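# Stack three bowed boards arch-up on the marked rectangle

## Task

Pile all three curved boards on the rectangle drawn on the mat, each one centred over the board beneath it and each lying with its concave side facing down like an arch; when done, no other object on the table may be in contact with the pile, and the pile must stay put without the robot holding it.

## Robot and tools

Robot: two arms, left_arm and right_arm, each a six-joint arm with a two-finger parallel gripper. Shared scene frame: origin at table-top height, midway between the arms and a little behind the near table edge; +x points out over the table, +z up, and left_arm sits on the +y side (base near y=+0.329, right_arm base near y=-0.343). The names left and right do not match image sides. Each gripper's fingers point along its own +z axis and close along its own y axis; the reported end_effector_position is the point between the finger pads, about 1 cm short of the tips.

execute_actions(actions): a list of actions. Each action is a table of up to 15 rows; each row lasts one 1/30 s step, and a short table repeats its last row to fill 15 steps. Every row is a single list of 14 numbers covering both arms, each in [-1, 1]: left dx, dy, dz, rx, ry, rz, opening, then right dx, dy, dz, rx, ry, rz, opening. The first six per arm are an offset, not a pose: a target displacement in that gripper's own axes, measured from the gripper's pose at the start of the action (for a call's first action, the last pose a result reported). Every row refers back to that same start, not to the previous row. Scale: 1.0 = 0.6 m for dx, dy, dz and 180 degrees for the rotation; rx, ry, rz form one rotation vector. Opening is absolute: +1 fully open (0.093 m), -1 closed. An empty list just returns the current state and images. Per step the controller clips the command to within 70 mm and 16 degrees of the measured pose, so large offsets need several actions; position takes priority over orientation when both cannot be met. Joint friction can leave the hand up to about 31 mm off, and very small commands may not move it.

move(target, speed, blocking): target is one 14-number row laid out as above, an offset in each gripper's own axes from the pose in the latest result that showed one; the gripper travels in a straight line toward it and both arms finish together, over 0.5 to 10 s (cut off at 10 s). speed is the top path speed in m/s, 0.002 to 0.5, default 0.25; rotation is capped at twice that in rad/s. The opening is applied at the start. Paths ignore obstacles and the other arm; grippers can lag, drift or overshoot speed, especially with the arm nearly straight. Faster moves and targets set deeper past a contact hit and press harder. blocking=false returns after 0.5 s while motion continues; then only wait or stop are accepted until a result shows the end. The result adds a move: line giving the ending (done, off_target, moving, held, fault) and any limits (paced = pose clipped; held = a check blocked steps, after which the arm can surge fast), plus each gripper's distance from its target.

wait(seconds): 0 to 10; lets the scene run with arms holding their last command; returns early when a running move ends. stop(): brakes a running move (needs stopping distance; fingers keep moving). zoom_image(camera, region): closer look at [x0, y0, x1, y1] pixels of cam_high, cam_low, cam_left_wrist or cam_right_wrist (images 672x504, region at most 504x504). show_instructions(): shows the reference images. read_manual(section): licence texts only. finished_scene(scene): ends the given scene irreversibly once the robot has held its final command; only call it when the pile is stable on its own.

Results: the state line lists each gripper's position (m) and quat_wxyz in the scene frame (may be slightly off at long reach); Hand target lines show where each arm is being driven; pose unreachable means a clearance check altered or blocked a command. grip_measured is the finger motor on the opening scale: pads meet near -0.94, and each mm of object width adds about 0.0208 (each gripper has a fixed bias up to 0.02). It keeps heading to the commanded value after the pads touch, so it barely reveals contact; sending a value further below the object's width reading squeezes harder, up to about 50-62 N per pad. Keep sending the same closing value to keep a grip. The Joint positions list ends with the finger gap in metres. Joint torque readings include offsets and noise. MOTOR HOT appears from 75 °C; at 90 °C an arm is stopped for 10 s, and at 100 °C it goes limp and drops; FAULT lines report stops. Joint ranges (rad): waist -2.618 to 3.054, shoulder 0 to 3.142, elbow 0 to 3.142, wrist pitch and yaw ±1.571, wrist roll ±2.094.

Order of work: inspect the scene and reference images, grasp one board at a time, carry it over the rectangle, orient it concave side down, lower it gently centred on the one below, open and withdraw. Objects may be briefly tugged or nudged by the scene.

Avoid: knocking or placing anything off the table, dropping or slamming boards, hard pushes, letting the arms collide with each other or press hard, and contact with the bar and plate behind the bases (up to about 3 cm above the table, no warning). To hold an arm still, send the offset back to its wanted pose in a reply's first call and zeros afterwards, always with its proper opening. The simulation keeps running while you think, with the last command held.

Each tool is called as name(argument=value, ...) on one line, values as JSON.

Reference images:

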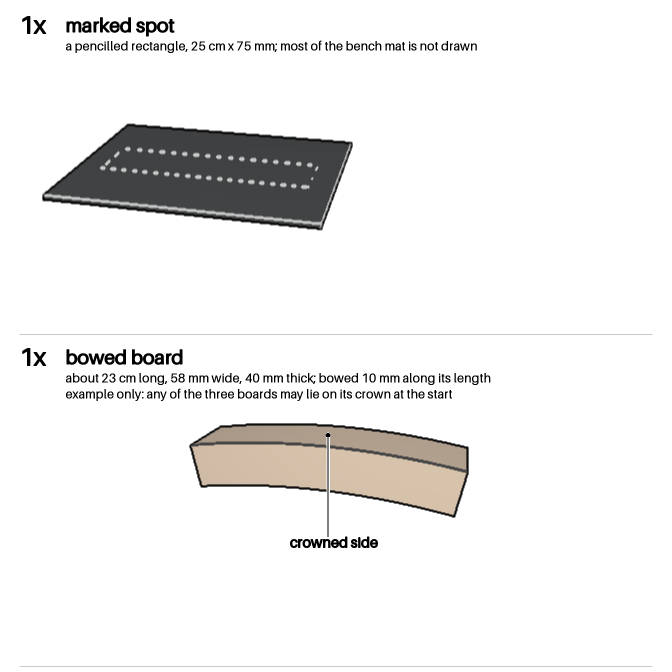

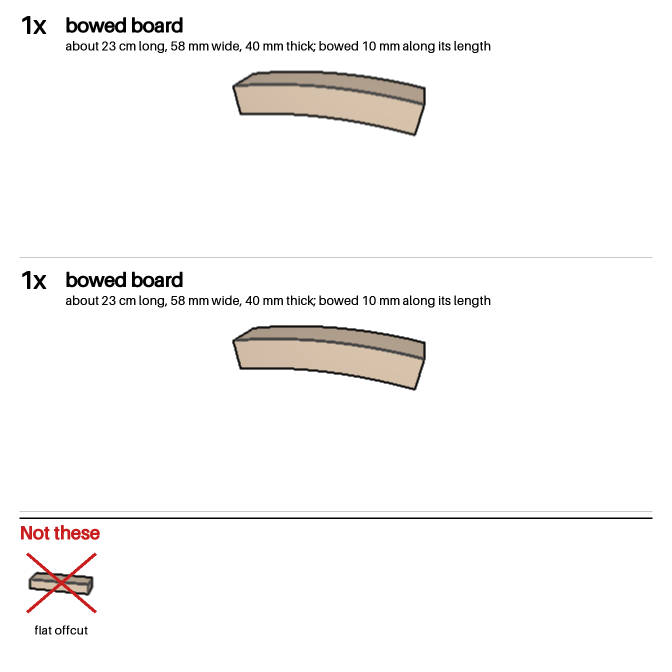

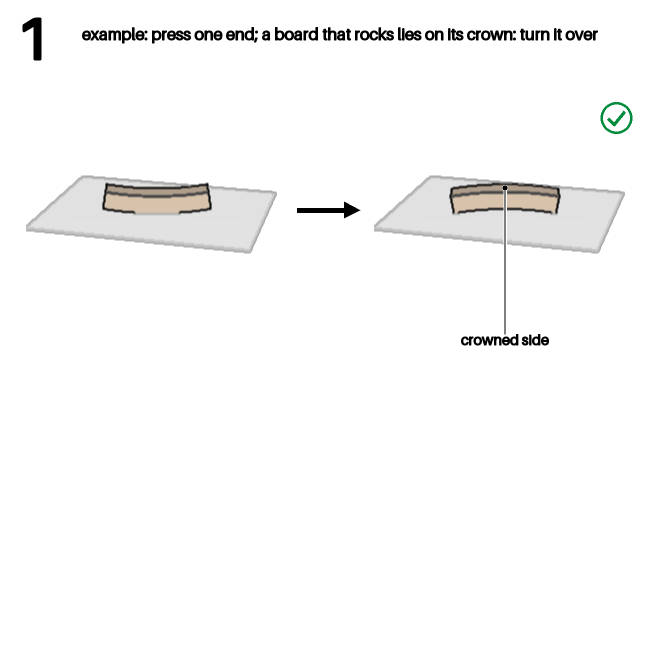

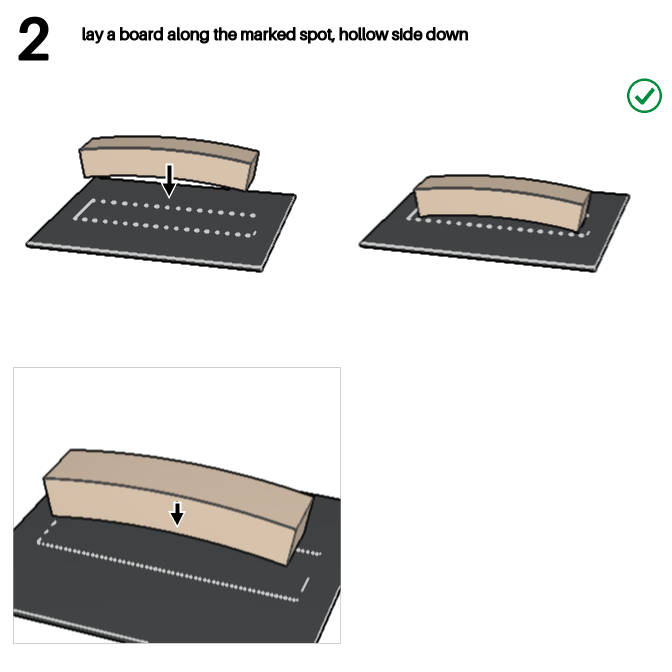

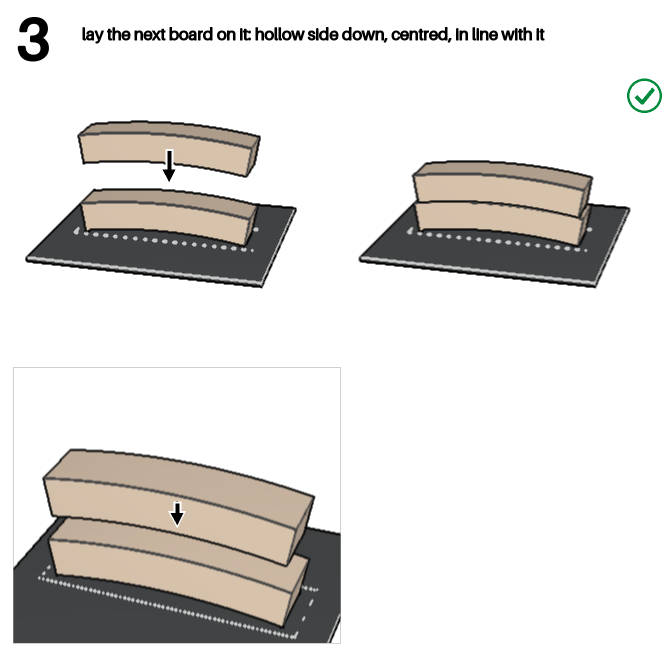

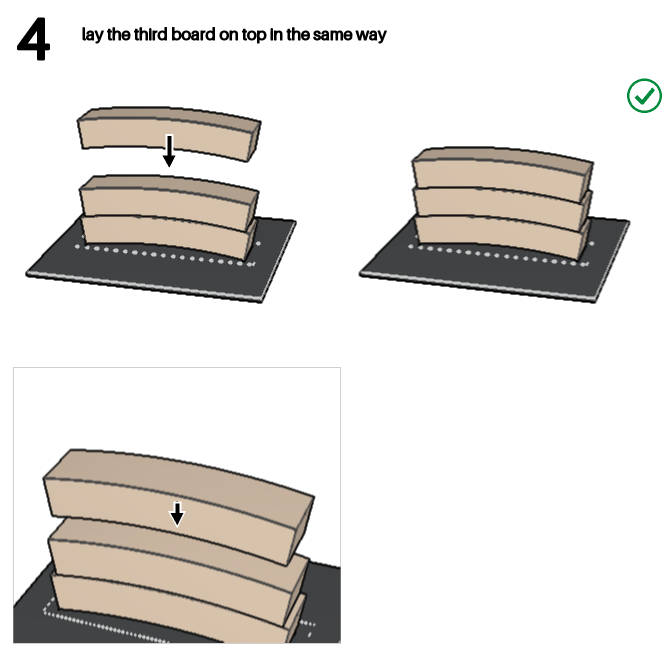

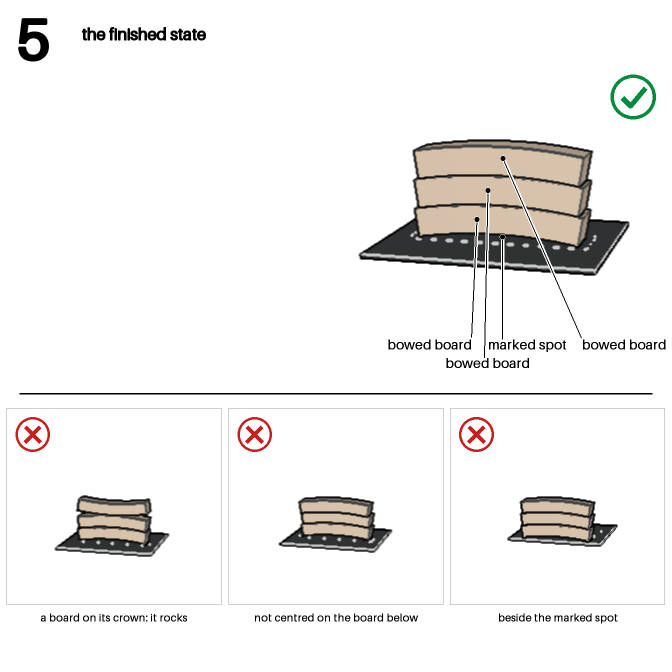

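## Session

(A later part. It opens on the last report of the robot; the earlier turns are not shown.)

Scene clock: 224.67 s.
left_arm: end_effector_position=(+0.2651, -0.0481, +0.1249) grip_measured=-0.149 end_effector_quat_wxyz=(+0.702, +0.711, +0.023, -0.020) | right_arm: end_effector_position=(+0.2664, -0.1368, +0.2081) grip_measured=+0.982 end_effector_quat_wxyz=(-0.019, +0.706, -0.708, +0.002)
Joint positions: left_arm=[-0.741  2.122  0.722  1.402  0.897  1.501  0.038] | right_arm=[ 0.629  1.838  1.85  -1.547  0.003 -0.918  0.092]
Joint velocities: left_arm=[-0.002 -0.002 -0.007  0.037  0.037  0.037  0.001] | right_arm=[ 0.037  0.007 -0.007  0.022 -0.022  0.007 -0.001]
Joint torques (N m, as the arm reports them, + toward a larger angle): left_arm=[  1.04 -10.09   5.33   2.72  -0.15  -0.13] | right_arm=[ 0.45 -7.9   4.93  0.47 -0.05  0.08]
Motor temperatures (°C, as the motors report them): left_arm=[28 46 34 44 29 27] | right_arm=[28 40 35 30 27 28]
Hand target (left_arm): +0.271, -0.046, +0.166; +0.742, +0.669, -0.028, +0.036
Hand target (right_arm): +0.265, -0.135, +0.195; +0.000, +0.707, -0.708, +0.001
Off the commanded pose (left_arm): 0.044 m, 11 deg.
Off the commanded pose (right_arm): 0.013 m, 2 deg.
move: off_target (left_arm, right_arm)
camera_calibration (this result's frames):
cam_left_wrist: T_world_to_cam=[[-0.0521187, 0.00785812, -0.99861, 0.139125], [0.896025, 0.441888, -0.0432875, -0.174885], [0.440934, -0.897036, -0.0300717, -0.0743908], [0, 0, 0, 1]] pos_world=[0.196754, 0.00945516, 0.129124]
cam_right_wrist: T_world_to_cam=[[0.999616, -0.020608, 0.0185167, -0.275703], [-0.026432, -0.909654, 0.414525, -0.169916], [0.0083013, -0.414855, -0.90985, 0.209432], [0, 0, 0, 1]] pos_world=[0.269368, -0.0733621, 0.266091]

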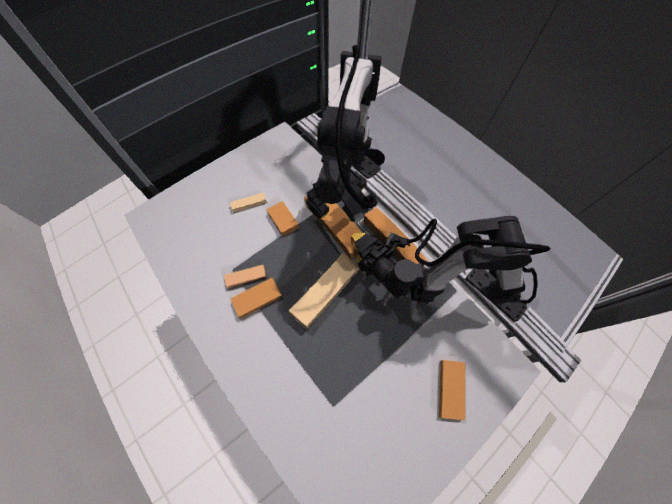

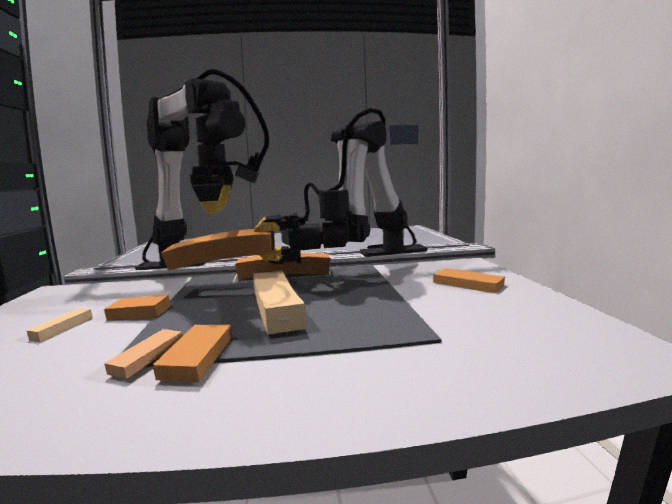

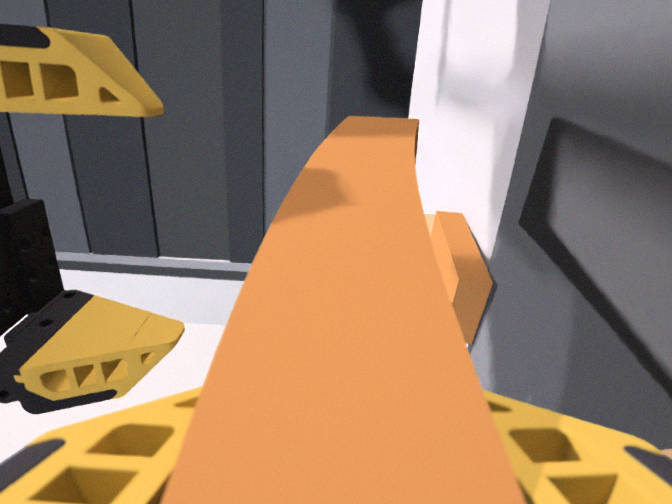

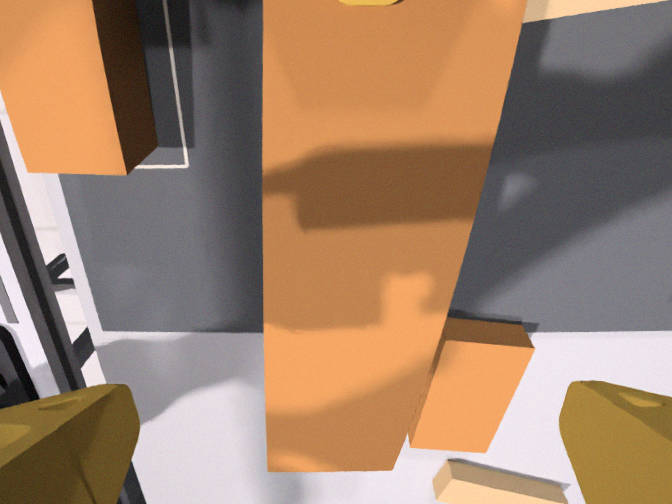

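move(target=[0.01,0.068,-0.003,-0.0371,0.0014,0.048,-0.5,-0.003,-0.014,0.125,-0.01,-0.05,0,1], speed=0.08)

zoom_image(camera="cam_low", region=[140, 150, 380, 290])

Scene clock: 233.47 s.
left_arm: end_effector_position=(+0.2652, -0.0479, +0.1168) grip_measured=-0.149 end_effector_quat_wxyz=(+0.696, +0.717, +0.025, -0.021) | right_arm: end_effector_position=(+0.2786, -0.1319, +0.1337) grip_measured=+0.982 end_effector_quat_wxyz=(-0.057, +0.704, -0.705, -0.060)
Joint positions: left_arm=[-0.741  2.135  0.722  1.388  0.896  1.518  0.038] | right_arm=[ 0.552  1.809  1.507 -1.184 -0.136 -0.992  0.092]
Joint velocities: left_arm=[-0.002 -0.017 -0.002  0.007 -0.066 -0.022 -0.   ] | right_arm=[ 0.002 -0.007 -0.017  0.051  0.037  0.022  0.001]
Joint torques (N m, as the arm reports them, + toward a larger angle): left_arm=[  1.26 -11.33   5.43   2.7   -0.04  -0.16] | right_arm=[ -0.8  -10.9    5.22   0.56  -0.32  -0.02]
Motor temperatures (°C, as the motors report them): left_arm=[28 47 34 47 28 27] | right_arm=[28 40 34 30 27 28]
Hand target (left_arm): +0.271, -0.046, +0.163; +0.738, +0.673, -0.028, +0.036
Hand target (right_arm): +0.277, -0.134, +0.133; -0.062, +0.704, -0.704, -0.065
Off the commanded pose (left_arm): 0.049 m, 12 deg.
Off the commanded pose (right_arm): 0.002 m, 1 deg.
move: off_target (left_arm)
camera_calibration (this result's frames):
cam_left_wrist: T_world_to_cam=[[-0.0567737, 0.0251584, -0.99807, 0.133049], [0.895469, 0.443344, -0.039762, -0.175576], [0.441488, -0.895999, -0.0476988, -0.072502], [0, 0, 0, 1]] pos_world=[0.196785, 0.00953132, 0.122352]
cam_right_wrist: T_world_to_cam=[[0.999741, -0.0151919, -0.0169163, -0.280978], [-0.0097843, -0.959056, 0.283047, -0.127885], [-0.0205237, -0.282808, -0.958957, 0.175754], [0, 0, 0, 1]] pos_world=[0.283261, -0.0772127, 0.199985]

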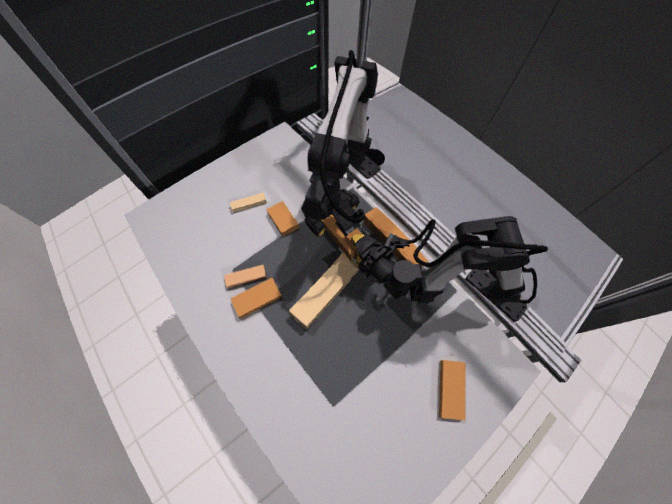

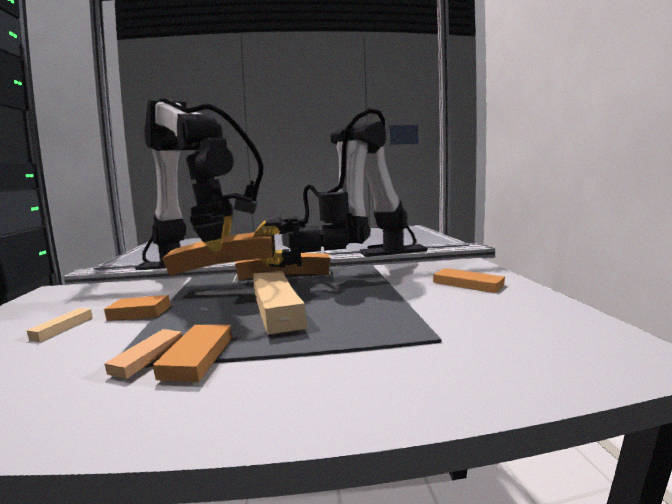

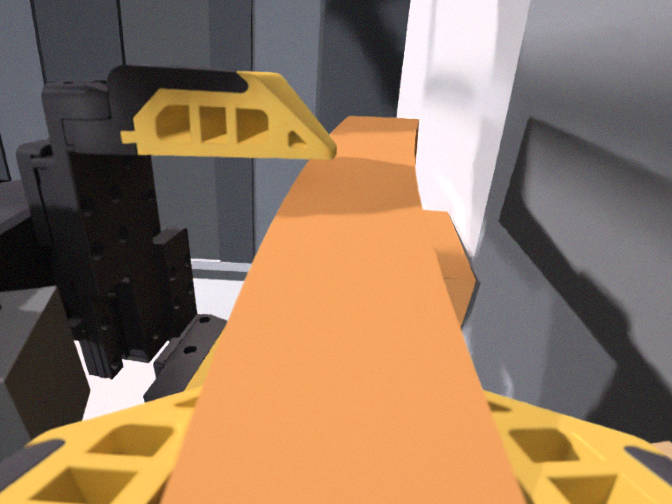

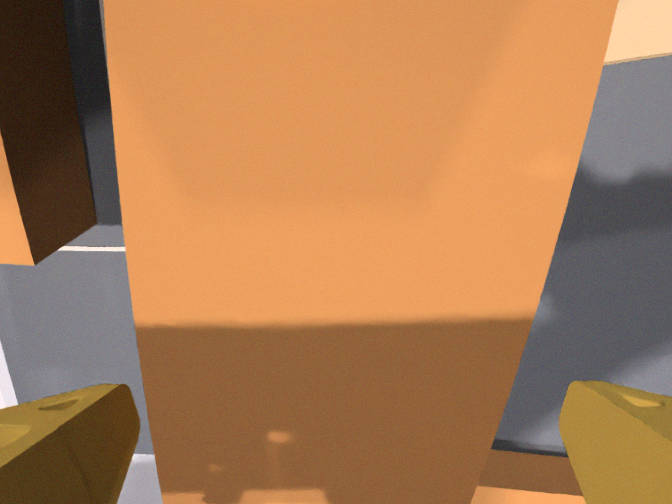

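Region (140, 150, 380, 290) of cam_low's 672x504 image, scaled by 2.100, with more detail than that image has; it fills the top 294 rows of this view, and the rest is white.

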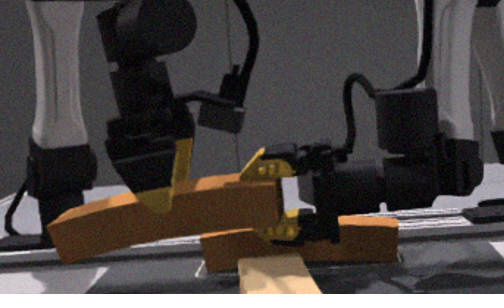

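move(target=[0.01,0.08,-0.003,-0.04,0.0014,0.048,-0.5,0,0.008,0.05,0,0,0,1], speed=0.05)

zoom_image(camera="cam_low", region=[140, 150, 380, 290])

Scene clock: 238.47 s.
left_arm: end_effector_position=(+0.2649, -0.0476, +0.1096) grip_measured=-0.150 end_effector_quat_wxyz=(+0.690, +0.723, +0.031, -0.027) | right_arm: end_effector_position=(+0.2781, -0.1279, +0.1124) grip_measured=+0.982 end_effector_quat_wxyz=(-0.065, +0.704, -0.705, -0.059)
Joint positions: left_arm=[-0.741  2.144  0.722  1.37   0.897  1.523  0.038] | right_arm=[ 0.561  1.809  1.42  -1.08  -0.137 -0.98   0.092]
Joint velocities: left_arm=[-0.007 -0.002  0.022 -0.022 -0.007  0.007 -0.   ] | right_arm=[-0.002 -0.002  0.022 -0.081  0.051 -0.007 -0.001]
Joint torques (N m, as the arm reports them, + toward a larger angle): left_arm=[  1.17 -12.36   5.46   2.66   0.02  -0.13] | right_arm=[ 0.59 -9.18  5.13  0.61 -0.22 -0.03]
Motor temperatures (°C, as the motors report them): left_arm=[28 49 34 47 28 27] | right_arm=[28 40 34 30 27 28]
Hand target (left_arm): +0.272, -0.046, +0.162; +0.735, +0.676, -0.026, +0.035
Hand target (right_arm): +0.273, -0.127, +0.104; -0.057, +0.705, -0.705, -0.060
Off the commanded pose (left_arm): 0.056 m, 13 deg.
Off the commanded pose (right_arm): 0.009 m, 1 deg.
move: off_target (left_arm)
camera_calibration (this result's frames):
cam_left_wrist: T_world_to_cam=[[-0.0733137, 0.0422022, -0.996416, 0.130857], [0.894985, 0.443607, -0.0470622, -0.174768], [0.440031, -0.895227, -0.0702928, -0.0695518], [0, 0, 0, 1]] pos_world=[0.196613, 0.00974099, 0.117274]
cam_right_wrist: T_world_to_cam=[[0.999834, -0.0175977, -0.0048176, -0.282428], [-0.015614, -0.961875, 0.273043, -0.115662], [-0.00943887, -0.272923, -0.96199, 0.154986], [0, 0, 0, 1]] pos_world=[0.282038, -0.0739229, 0.179315]

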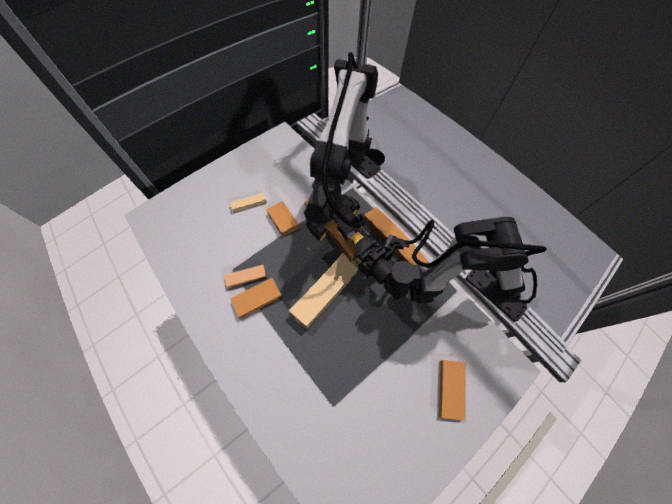

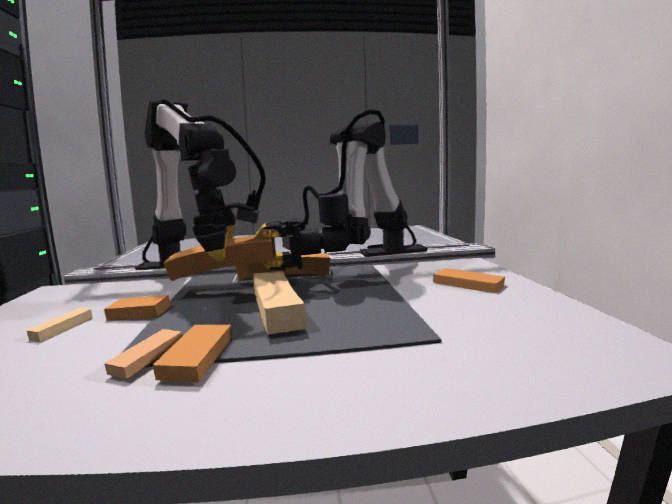

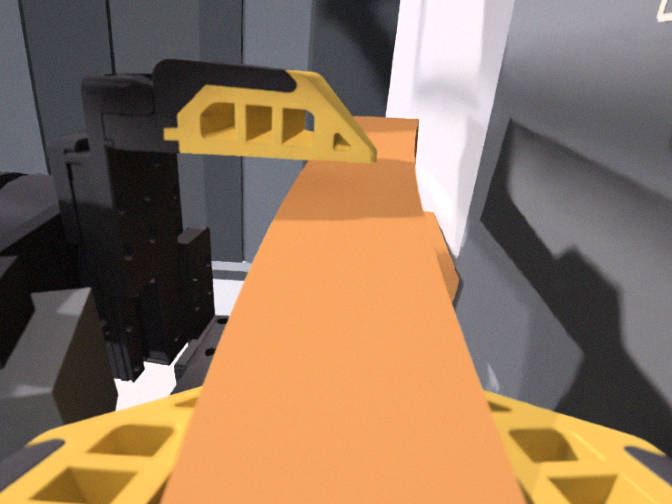

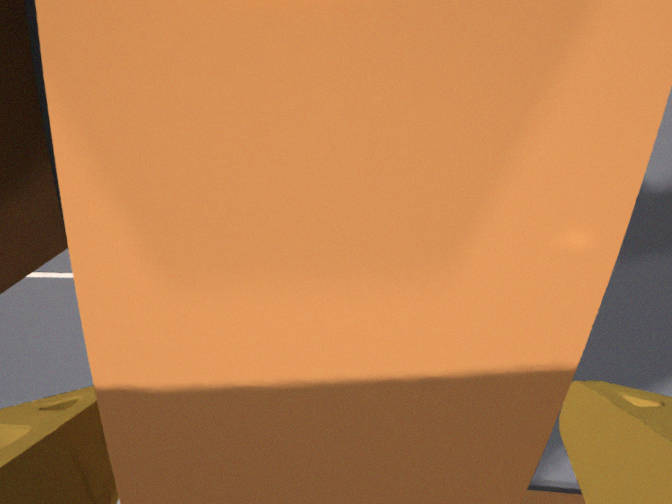

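Region (140, 150, 380, 290) of cam_low's 672x504 image, scaled by 2.100, with more detail than that image has; it fills the top 294 rows of this view, and the rest is white.

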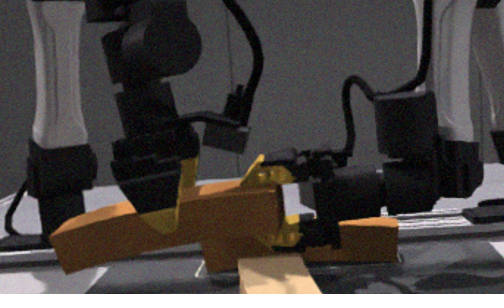

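move(target=[0.01,0.08,-0.003,-0.04,0.0014,0.048,-0.5,0,0,0,0,0,0,0], speed=0.05)

move(target=[0,0.0,0,0,0,0,0.15,0,0,-0.02,0,0,0,0], speed=0.05)

move(target=[0,0.0,-0.15,0,0,0,0.15,0,0,-0.02,0,0,0,0], speed=0.1)

Scene clock: 243.60 s.
left_arm: end_effector_position=(+0.2669, -0.0472, +0.1069) grip_measured=-0.150 end_effector_quat_wxyz=(+0.687, +0.726, +0.038, -0.025) | right_arm: end_effector_position=(+0.2771, -0.1280, +0.1124) grip_measured=+0.208 end_effector_quat_wxyz=(-0.063, +0.703, -0.706, -0.061)
Joint positions: left_arm=[-0.74   2.146  0.722  1.359  0.885  1.527  0.038] | right_arm=[ 0.562  1.809  1.42  -1.083 -0.139 -0.977  0.055]
Joint velocities: left_arm=[ 0.007 -0.007  0.007  0.037 -0.007 -0.007 -0.   ] | right_arm=[-0.007 -0.002 -0.002  0.007 -0.095 -0.007 -0.   ]
Joint torques (N m, as the arm reports them, + toward a larger angle): left_arm=[  1.05 -11.61   5.49   2.64   0.11  -0.09] | right_arm=[-0.2  -9.98  6.67  0.52 -0.15  0.  ]
Motor temperatures (°C, as the motors report them): left_arm=[28 50 34 48 28 27] | right_arm=[28 40 34 30 27 28]
Hand target (left_arm): +0.273, -0.047, +0.155; +0.730, +0.683, -0.020, +0.029
Hand target (right_arm): +0.278, -0.128, +0.113; -0.065, +0.704, -0.705, -0.059
Off the commanded pose (left_arm): 0.051 m, 12 deg.
Off the commanded pose (right_arm): 0.001 m, 0 deg.
move: off_target (left_arm)
camera_calibration (this result's frames):
cam_left_wrist: T_world_to_cam=[[-0.0800773, 0.049539, -0.995557, 0.13037], [0.889369, 0.454566, -0.0489168, -0.174667], [0.450124, -0.889334, -0.0804589, -0.0716522], [0, 0, 0, 1]] pos_world=[0.198035, 0.00921665, 0.115481]
cam_right_wrist: T_world_to_cam=[[0.999764, -0.0195931, -0.00940015, -0.281166], [-0.0162824, -0.961852, 0.273087, -0.115512], [-0.0143922, -0.272869, -0.961943, 0.156316], [0, 0, 0, 1]] pos_world=[0.281469, -0.0739609, 0.179269]

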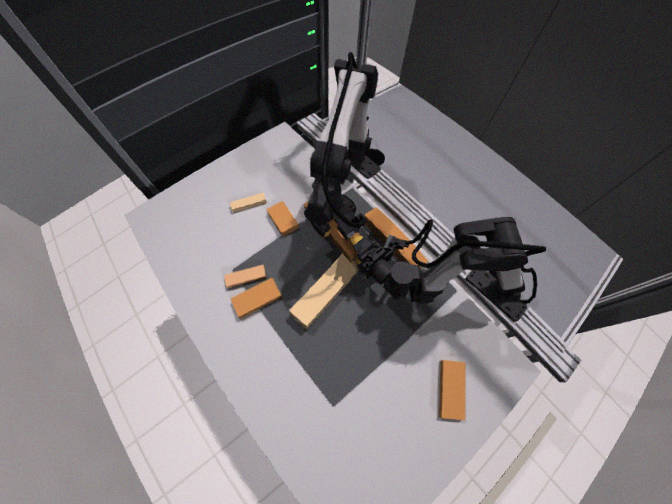

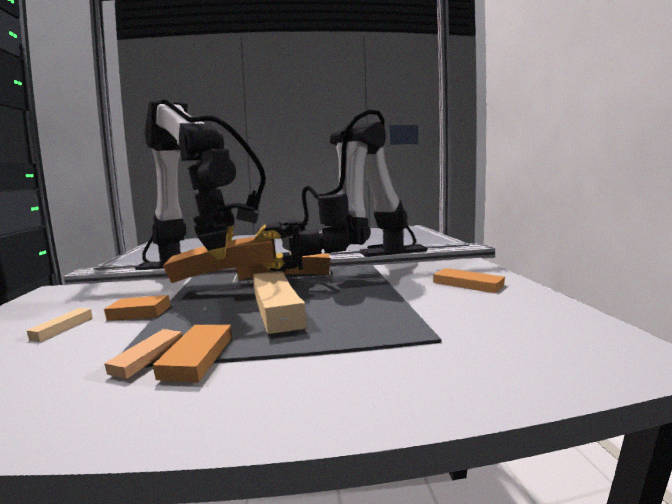

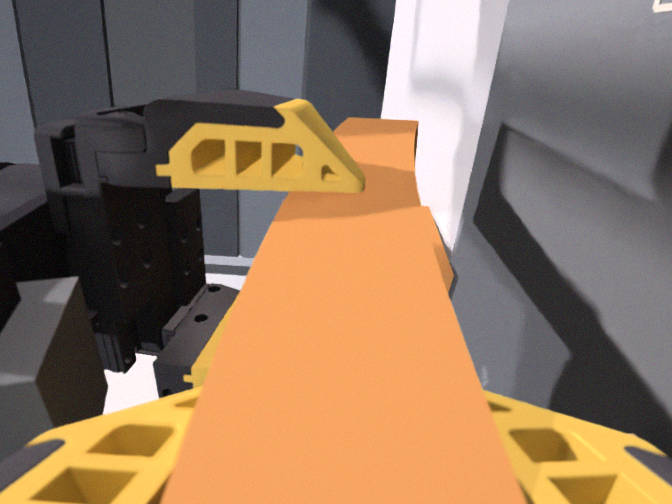

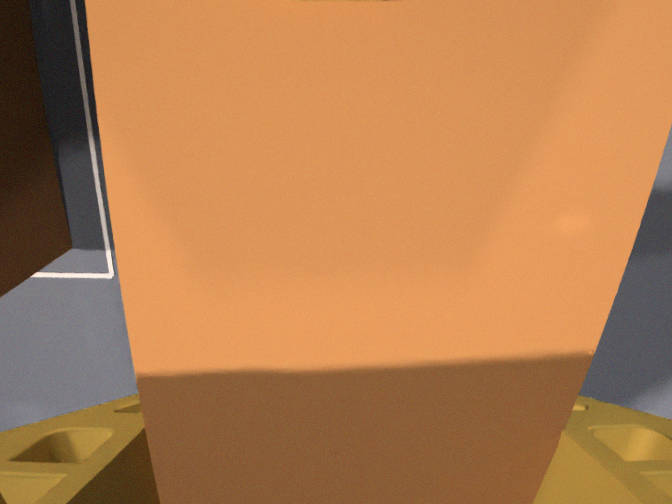

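Scene clock: 244.30 s.
left_arm: end_effector_position=(+0.2665, -0.0472, +0.1066) grip_measured=+0.148 end_effector_quat_wxyz=(+0.686, +0.726, +0.037, -0.026) | right_arm: end_effector_position=(+0.2724, -0.1310, +0.1119) grip_measured=+0.208 end_effector_quat_wxyz=(-0.052, +0.703, -0.707, -0.063)
Joint positions: left_arm=[-0.74   2.146  0.722  1.358  0.888  1.527  0.052] | right_arm=[ 0.562  1.809  1.42  -1.106 -0.139 -0.977  0.055]
Joint velocities: left_arm=[ 0.007 -0.002  0.002 -0.051  0.007  0.051  0.   ] | right_arm=[ 0.002 -0.012 -0.002 -0.007 -0.007  0.066 -0.001]
Joint torques (N m, as the arm reports them, + toward a larger angle): left_arm=[-0.1  -8.45  3.96  1.57 -0.01 -0.15] | right_arm=[ -0.46 -10.52   9.22   0.18  -0.19  -0.03]
Motor temperatures (°C, as the motors report them): left_arm=[28 50 34 48 28 27] | right_arm=[28 40 34 30 27 28]
Hand target (left_arm): +0.267, -0.047, +0.107; +0.687, +0.726, +0.038, -0.025
Hand target (right_arm): +0.277, -0.130, +0.124; -0.063, +0.703, -0.706, -0.061
Off the commanded pose (left_arm): 0.001 m, 0 deg.
Off the commanded pose (right_arm): 0.013 m, 1 deg.
move: off_target (right_arm)
camera_calibration (this result's frames):
cam_left_wrist: T_world_to_cam=[[-0.0806058, 0.0503447, -0.995474, 0.130226], [0.890545, 0.452222, -0.049239, -0.174664], [0.447696, -0.890483, -0.081286, -0.0707787], [0, 0, 0, 1]] pos_world=[0.19773, 0.00940322, 0.115284]
cam_right_wrist: T_world_to_cam=[[0.999397, -0.0197091, -0.028574, -0.27434], [-0.0107314, -0.958277, 0.285639, -0.120852], [-0.0330115, -0.28516, -0.957911, 0.157945], [0, 0, 0, 1]] pos_world=[0.278091, -0.0761773, 0.177978]

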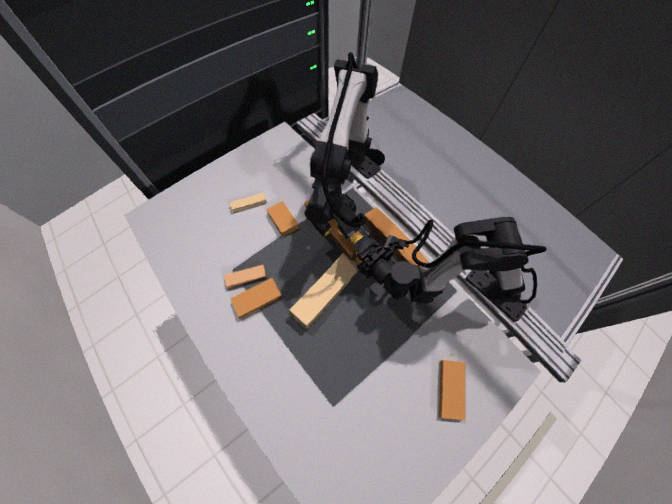

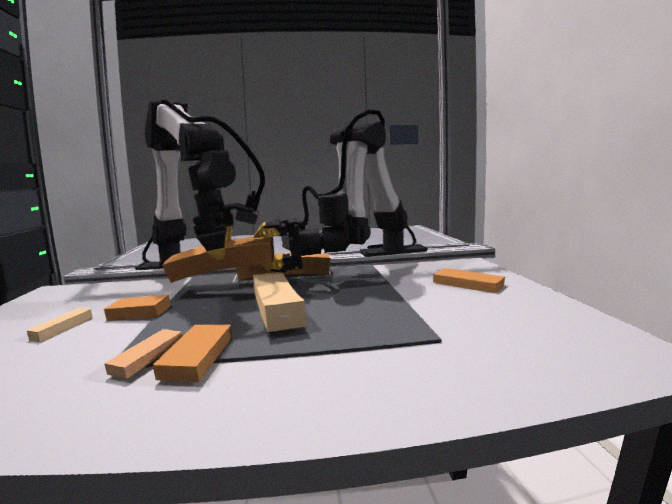

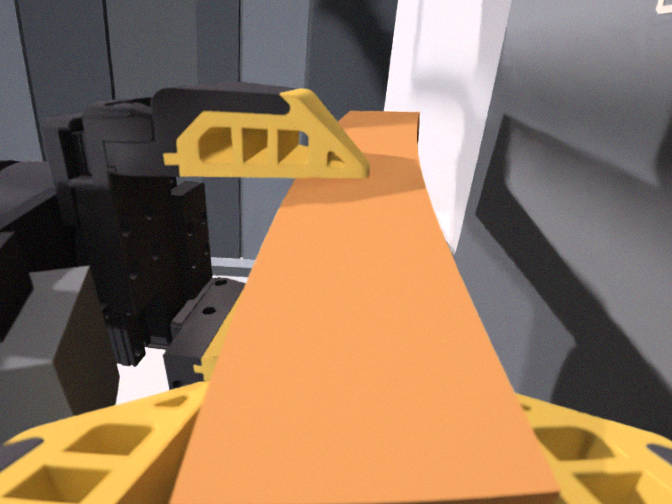

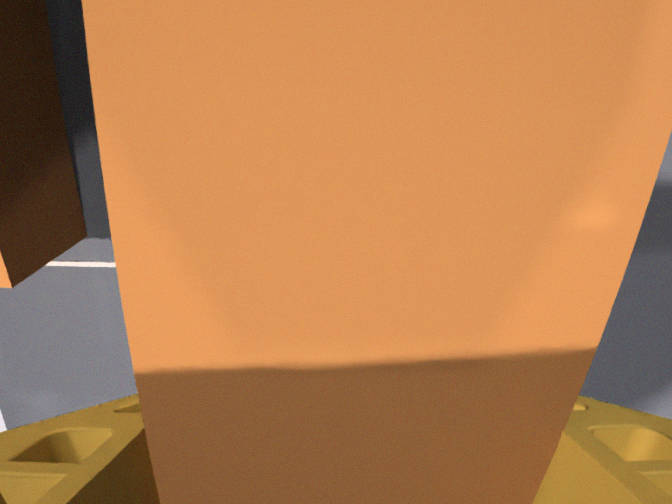

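Scene clock: 245.67 s.
left_arm: end_effector_position=(+0.2675, +0.0370, +0.1050) grip_measured=+0.149 end_effector_quat_wxyz=(+0.682, +0.729, +0.048, -0.037) | right_arm: end_effector_position=(+0.2667, -0.1348, +0.1115) grip_measured=+0.208 end_effector_quat_wxyz=(-0.038, +0.702, -0.708, -0.066)
Joint positions: left_arm=[-0.507  2.062  0.538  1.402  1.121  1.554  0.052] | right_arm=[ 0.562  1.809  1.42  -1.135 -0.139 -0.977  0.055]
Joint velocities: left_arm=[ 0.002 -0.012  0.007 -0.066  0.095  0.022  0.001] | right_arm=[-0.007 -0.002  0.007  0.022  0.037  0.022  0.001]
Joint torques (N m, as the arm reports them, + toward a larger angle): left_arm=[ 0.85 -8.81  2.    1.64  0.06 -0.1 ] | right_arm=[ -0.45 -10.47   9.25   0.19  -0.17  -0.06]
Motor temperatures (°C, as the motors report them): left_arm=[28 50 34 47 28 27] | right_arm=[28 40 34 30 27 28]
Hand target (left_arm): +0.265, +0.042, +0.112; +0.687, +0.725, +0.037, -0.027
Hand target (right_arm): +0.272, -0.133, +0.124; -0.052, +0.703, -0.707, -0.063
Off the commanded pose (left_arm): 0.009 m, 2 deg.
Off the commanded pose (right_arm): 0.014 m, 2 deg.
move: off_target (right_arm)
camera_calibration (this result's frames):
cam_left_wrist: T_world_to_cam=[[-0.111224, 0.0608199, -0.991933, 0.131895], [0.888612, 0.452994, -0.0718638, -0.210907], [0.444969, -0.889436, -0.104429, 0.00678379], [0, 0, 0, 1]] pos_world=[0.199066, 0.0935516, 0.116382]
cam_right_wrist: T_world_to_cam=[[0.998436, -0.0201881, -0.0521284, -0.265869], [-0.00357505, -0.953663, 0.300856, -0.127396], [-0.0557866, -0.300199, -0.952244, 0.159678], [0, 0, 0, 1]] pos_world=[0.273906, -0.0789247, 0.176521]

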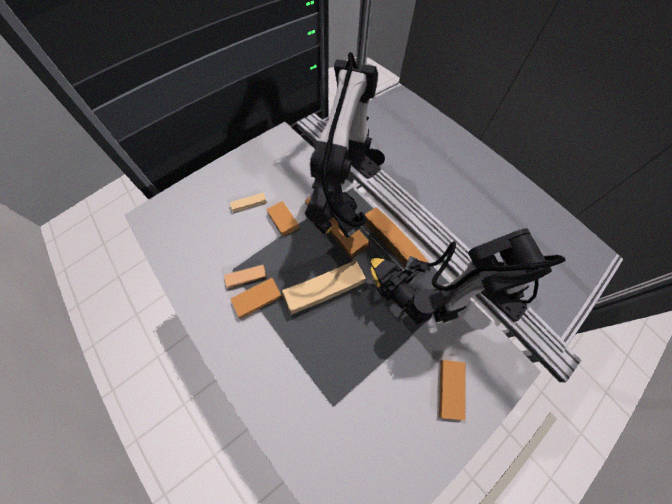

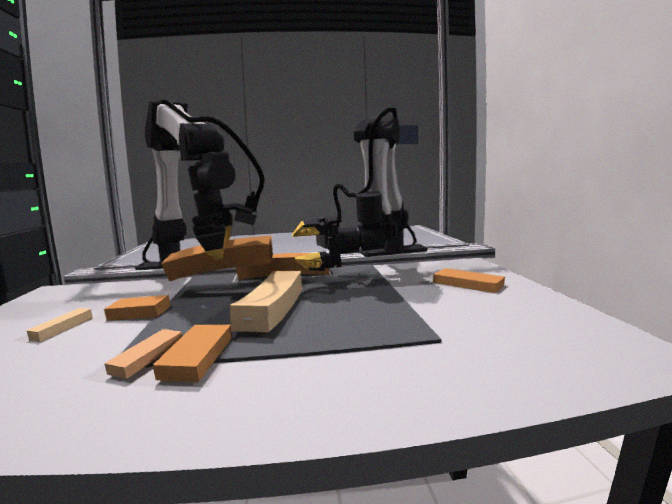

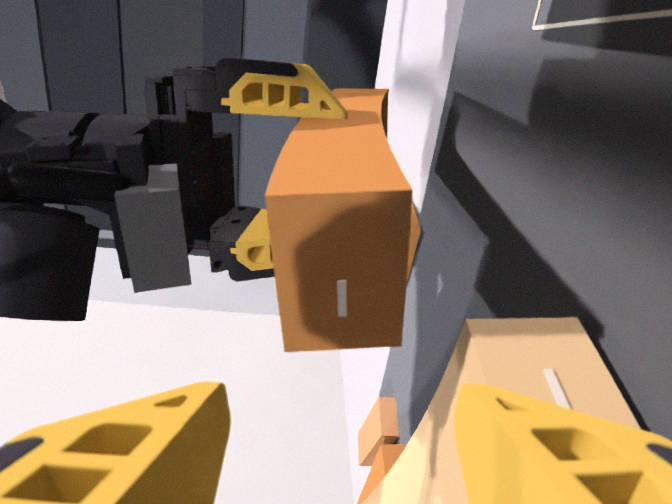

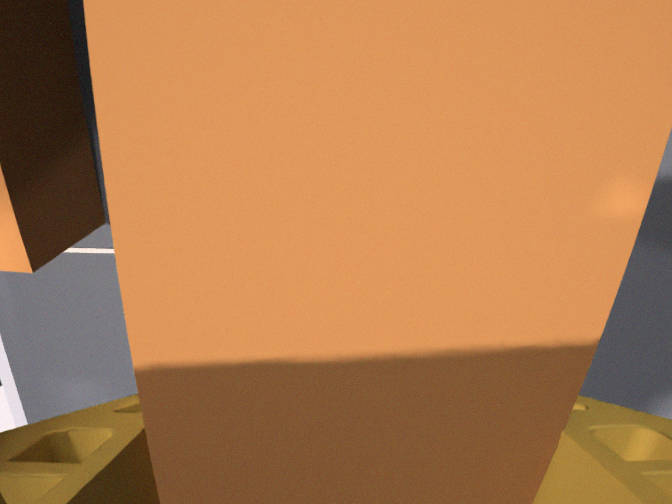

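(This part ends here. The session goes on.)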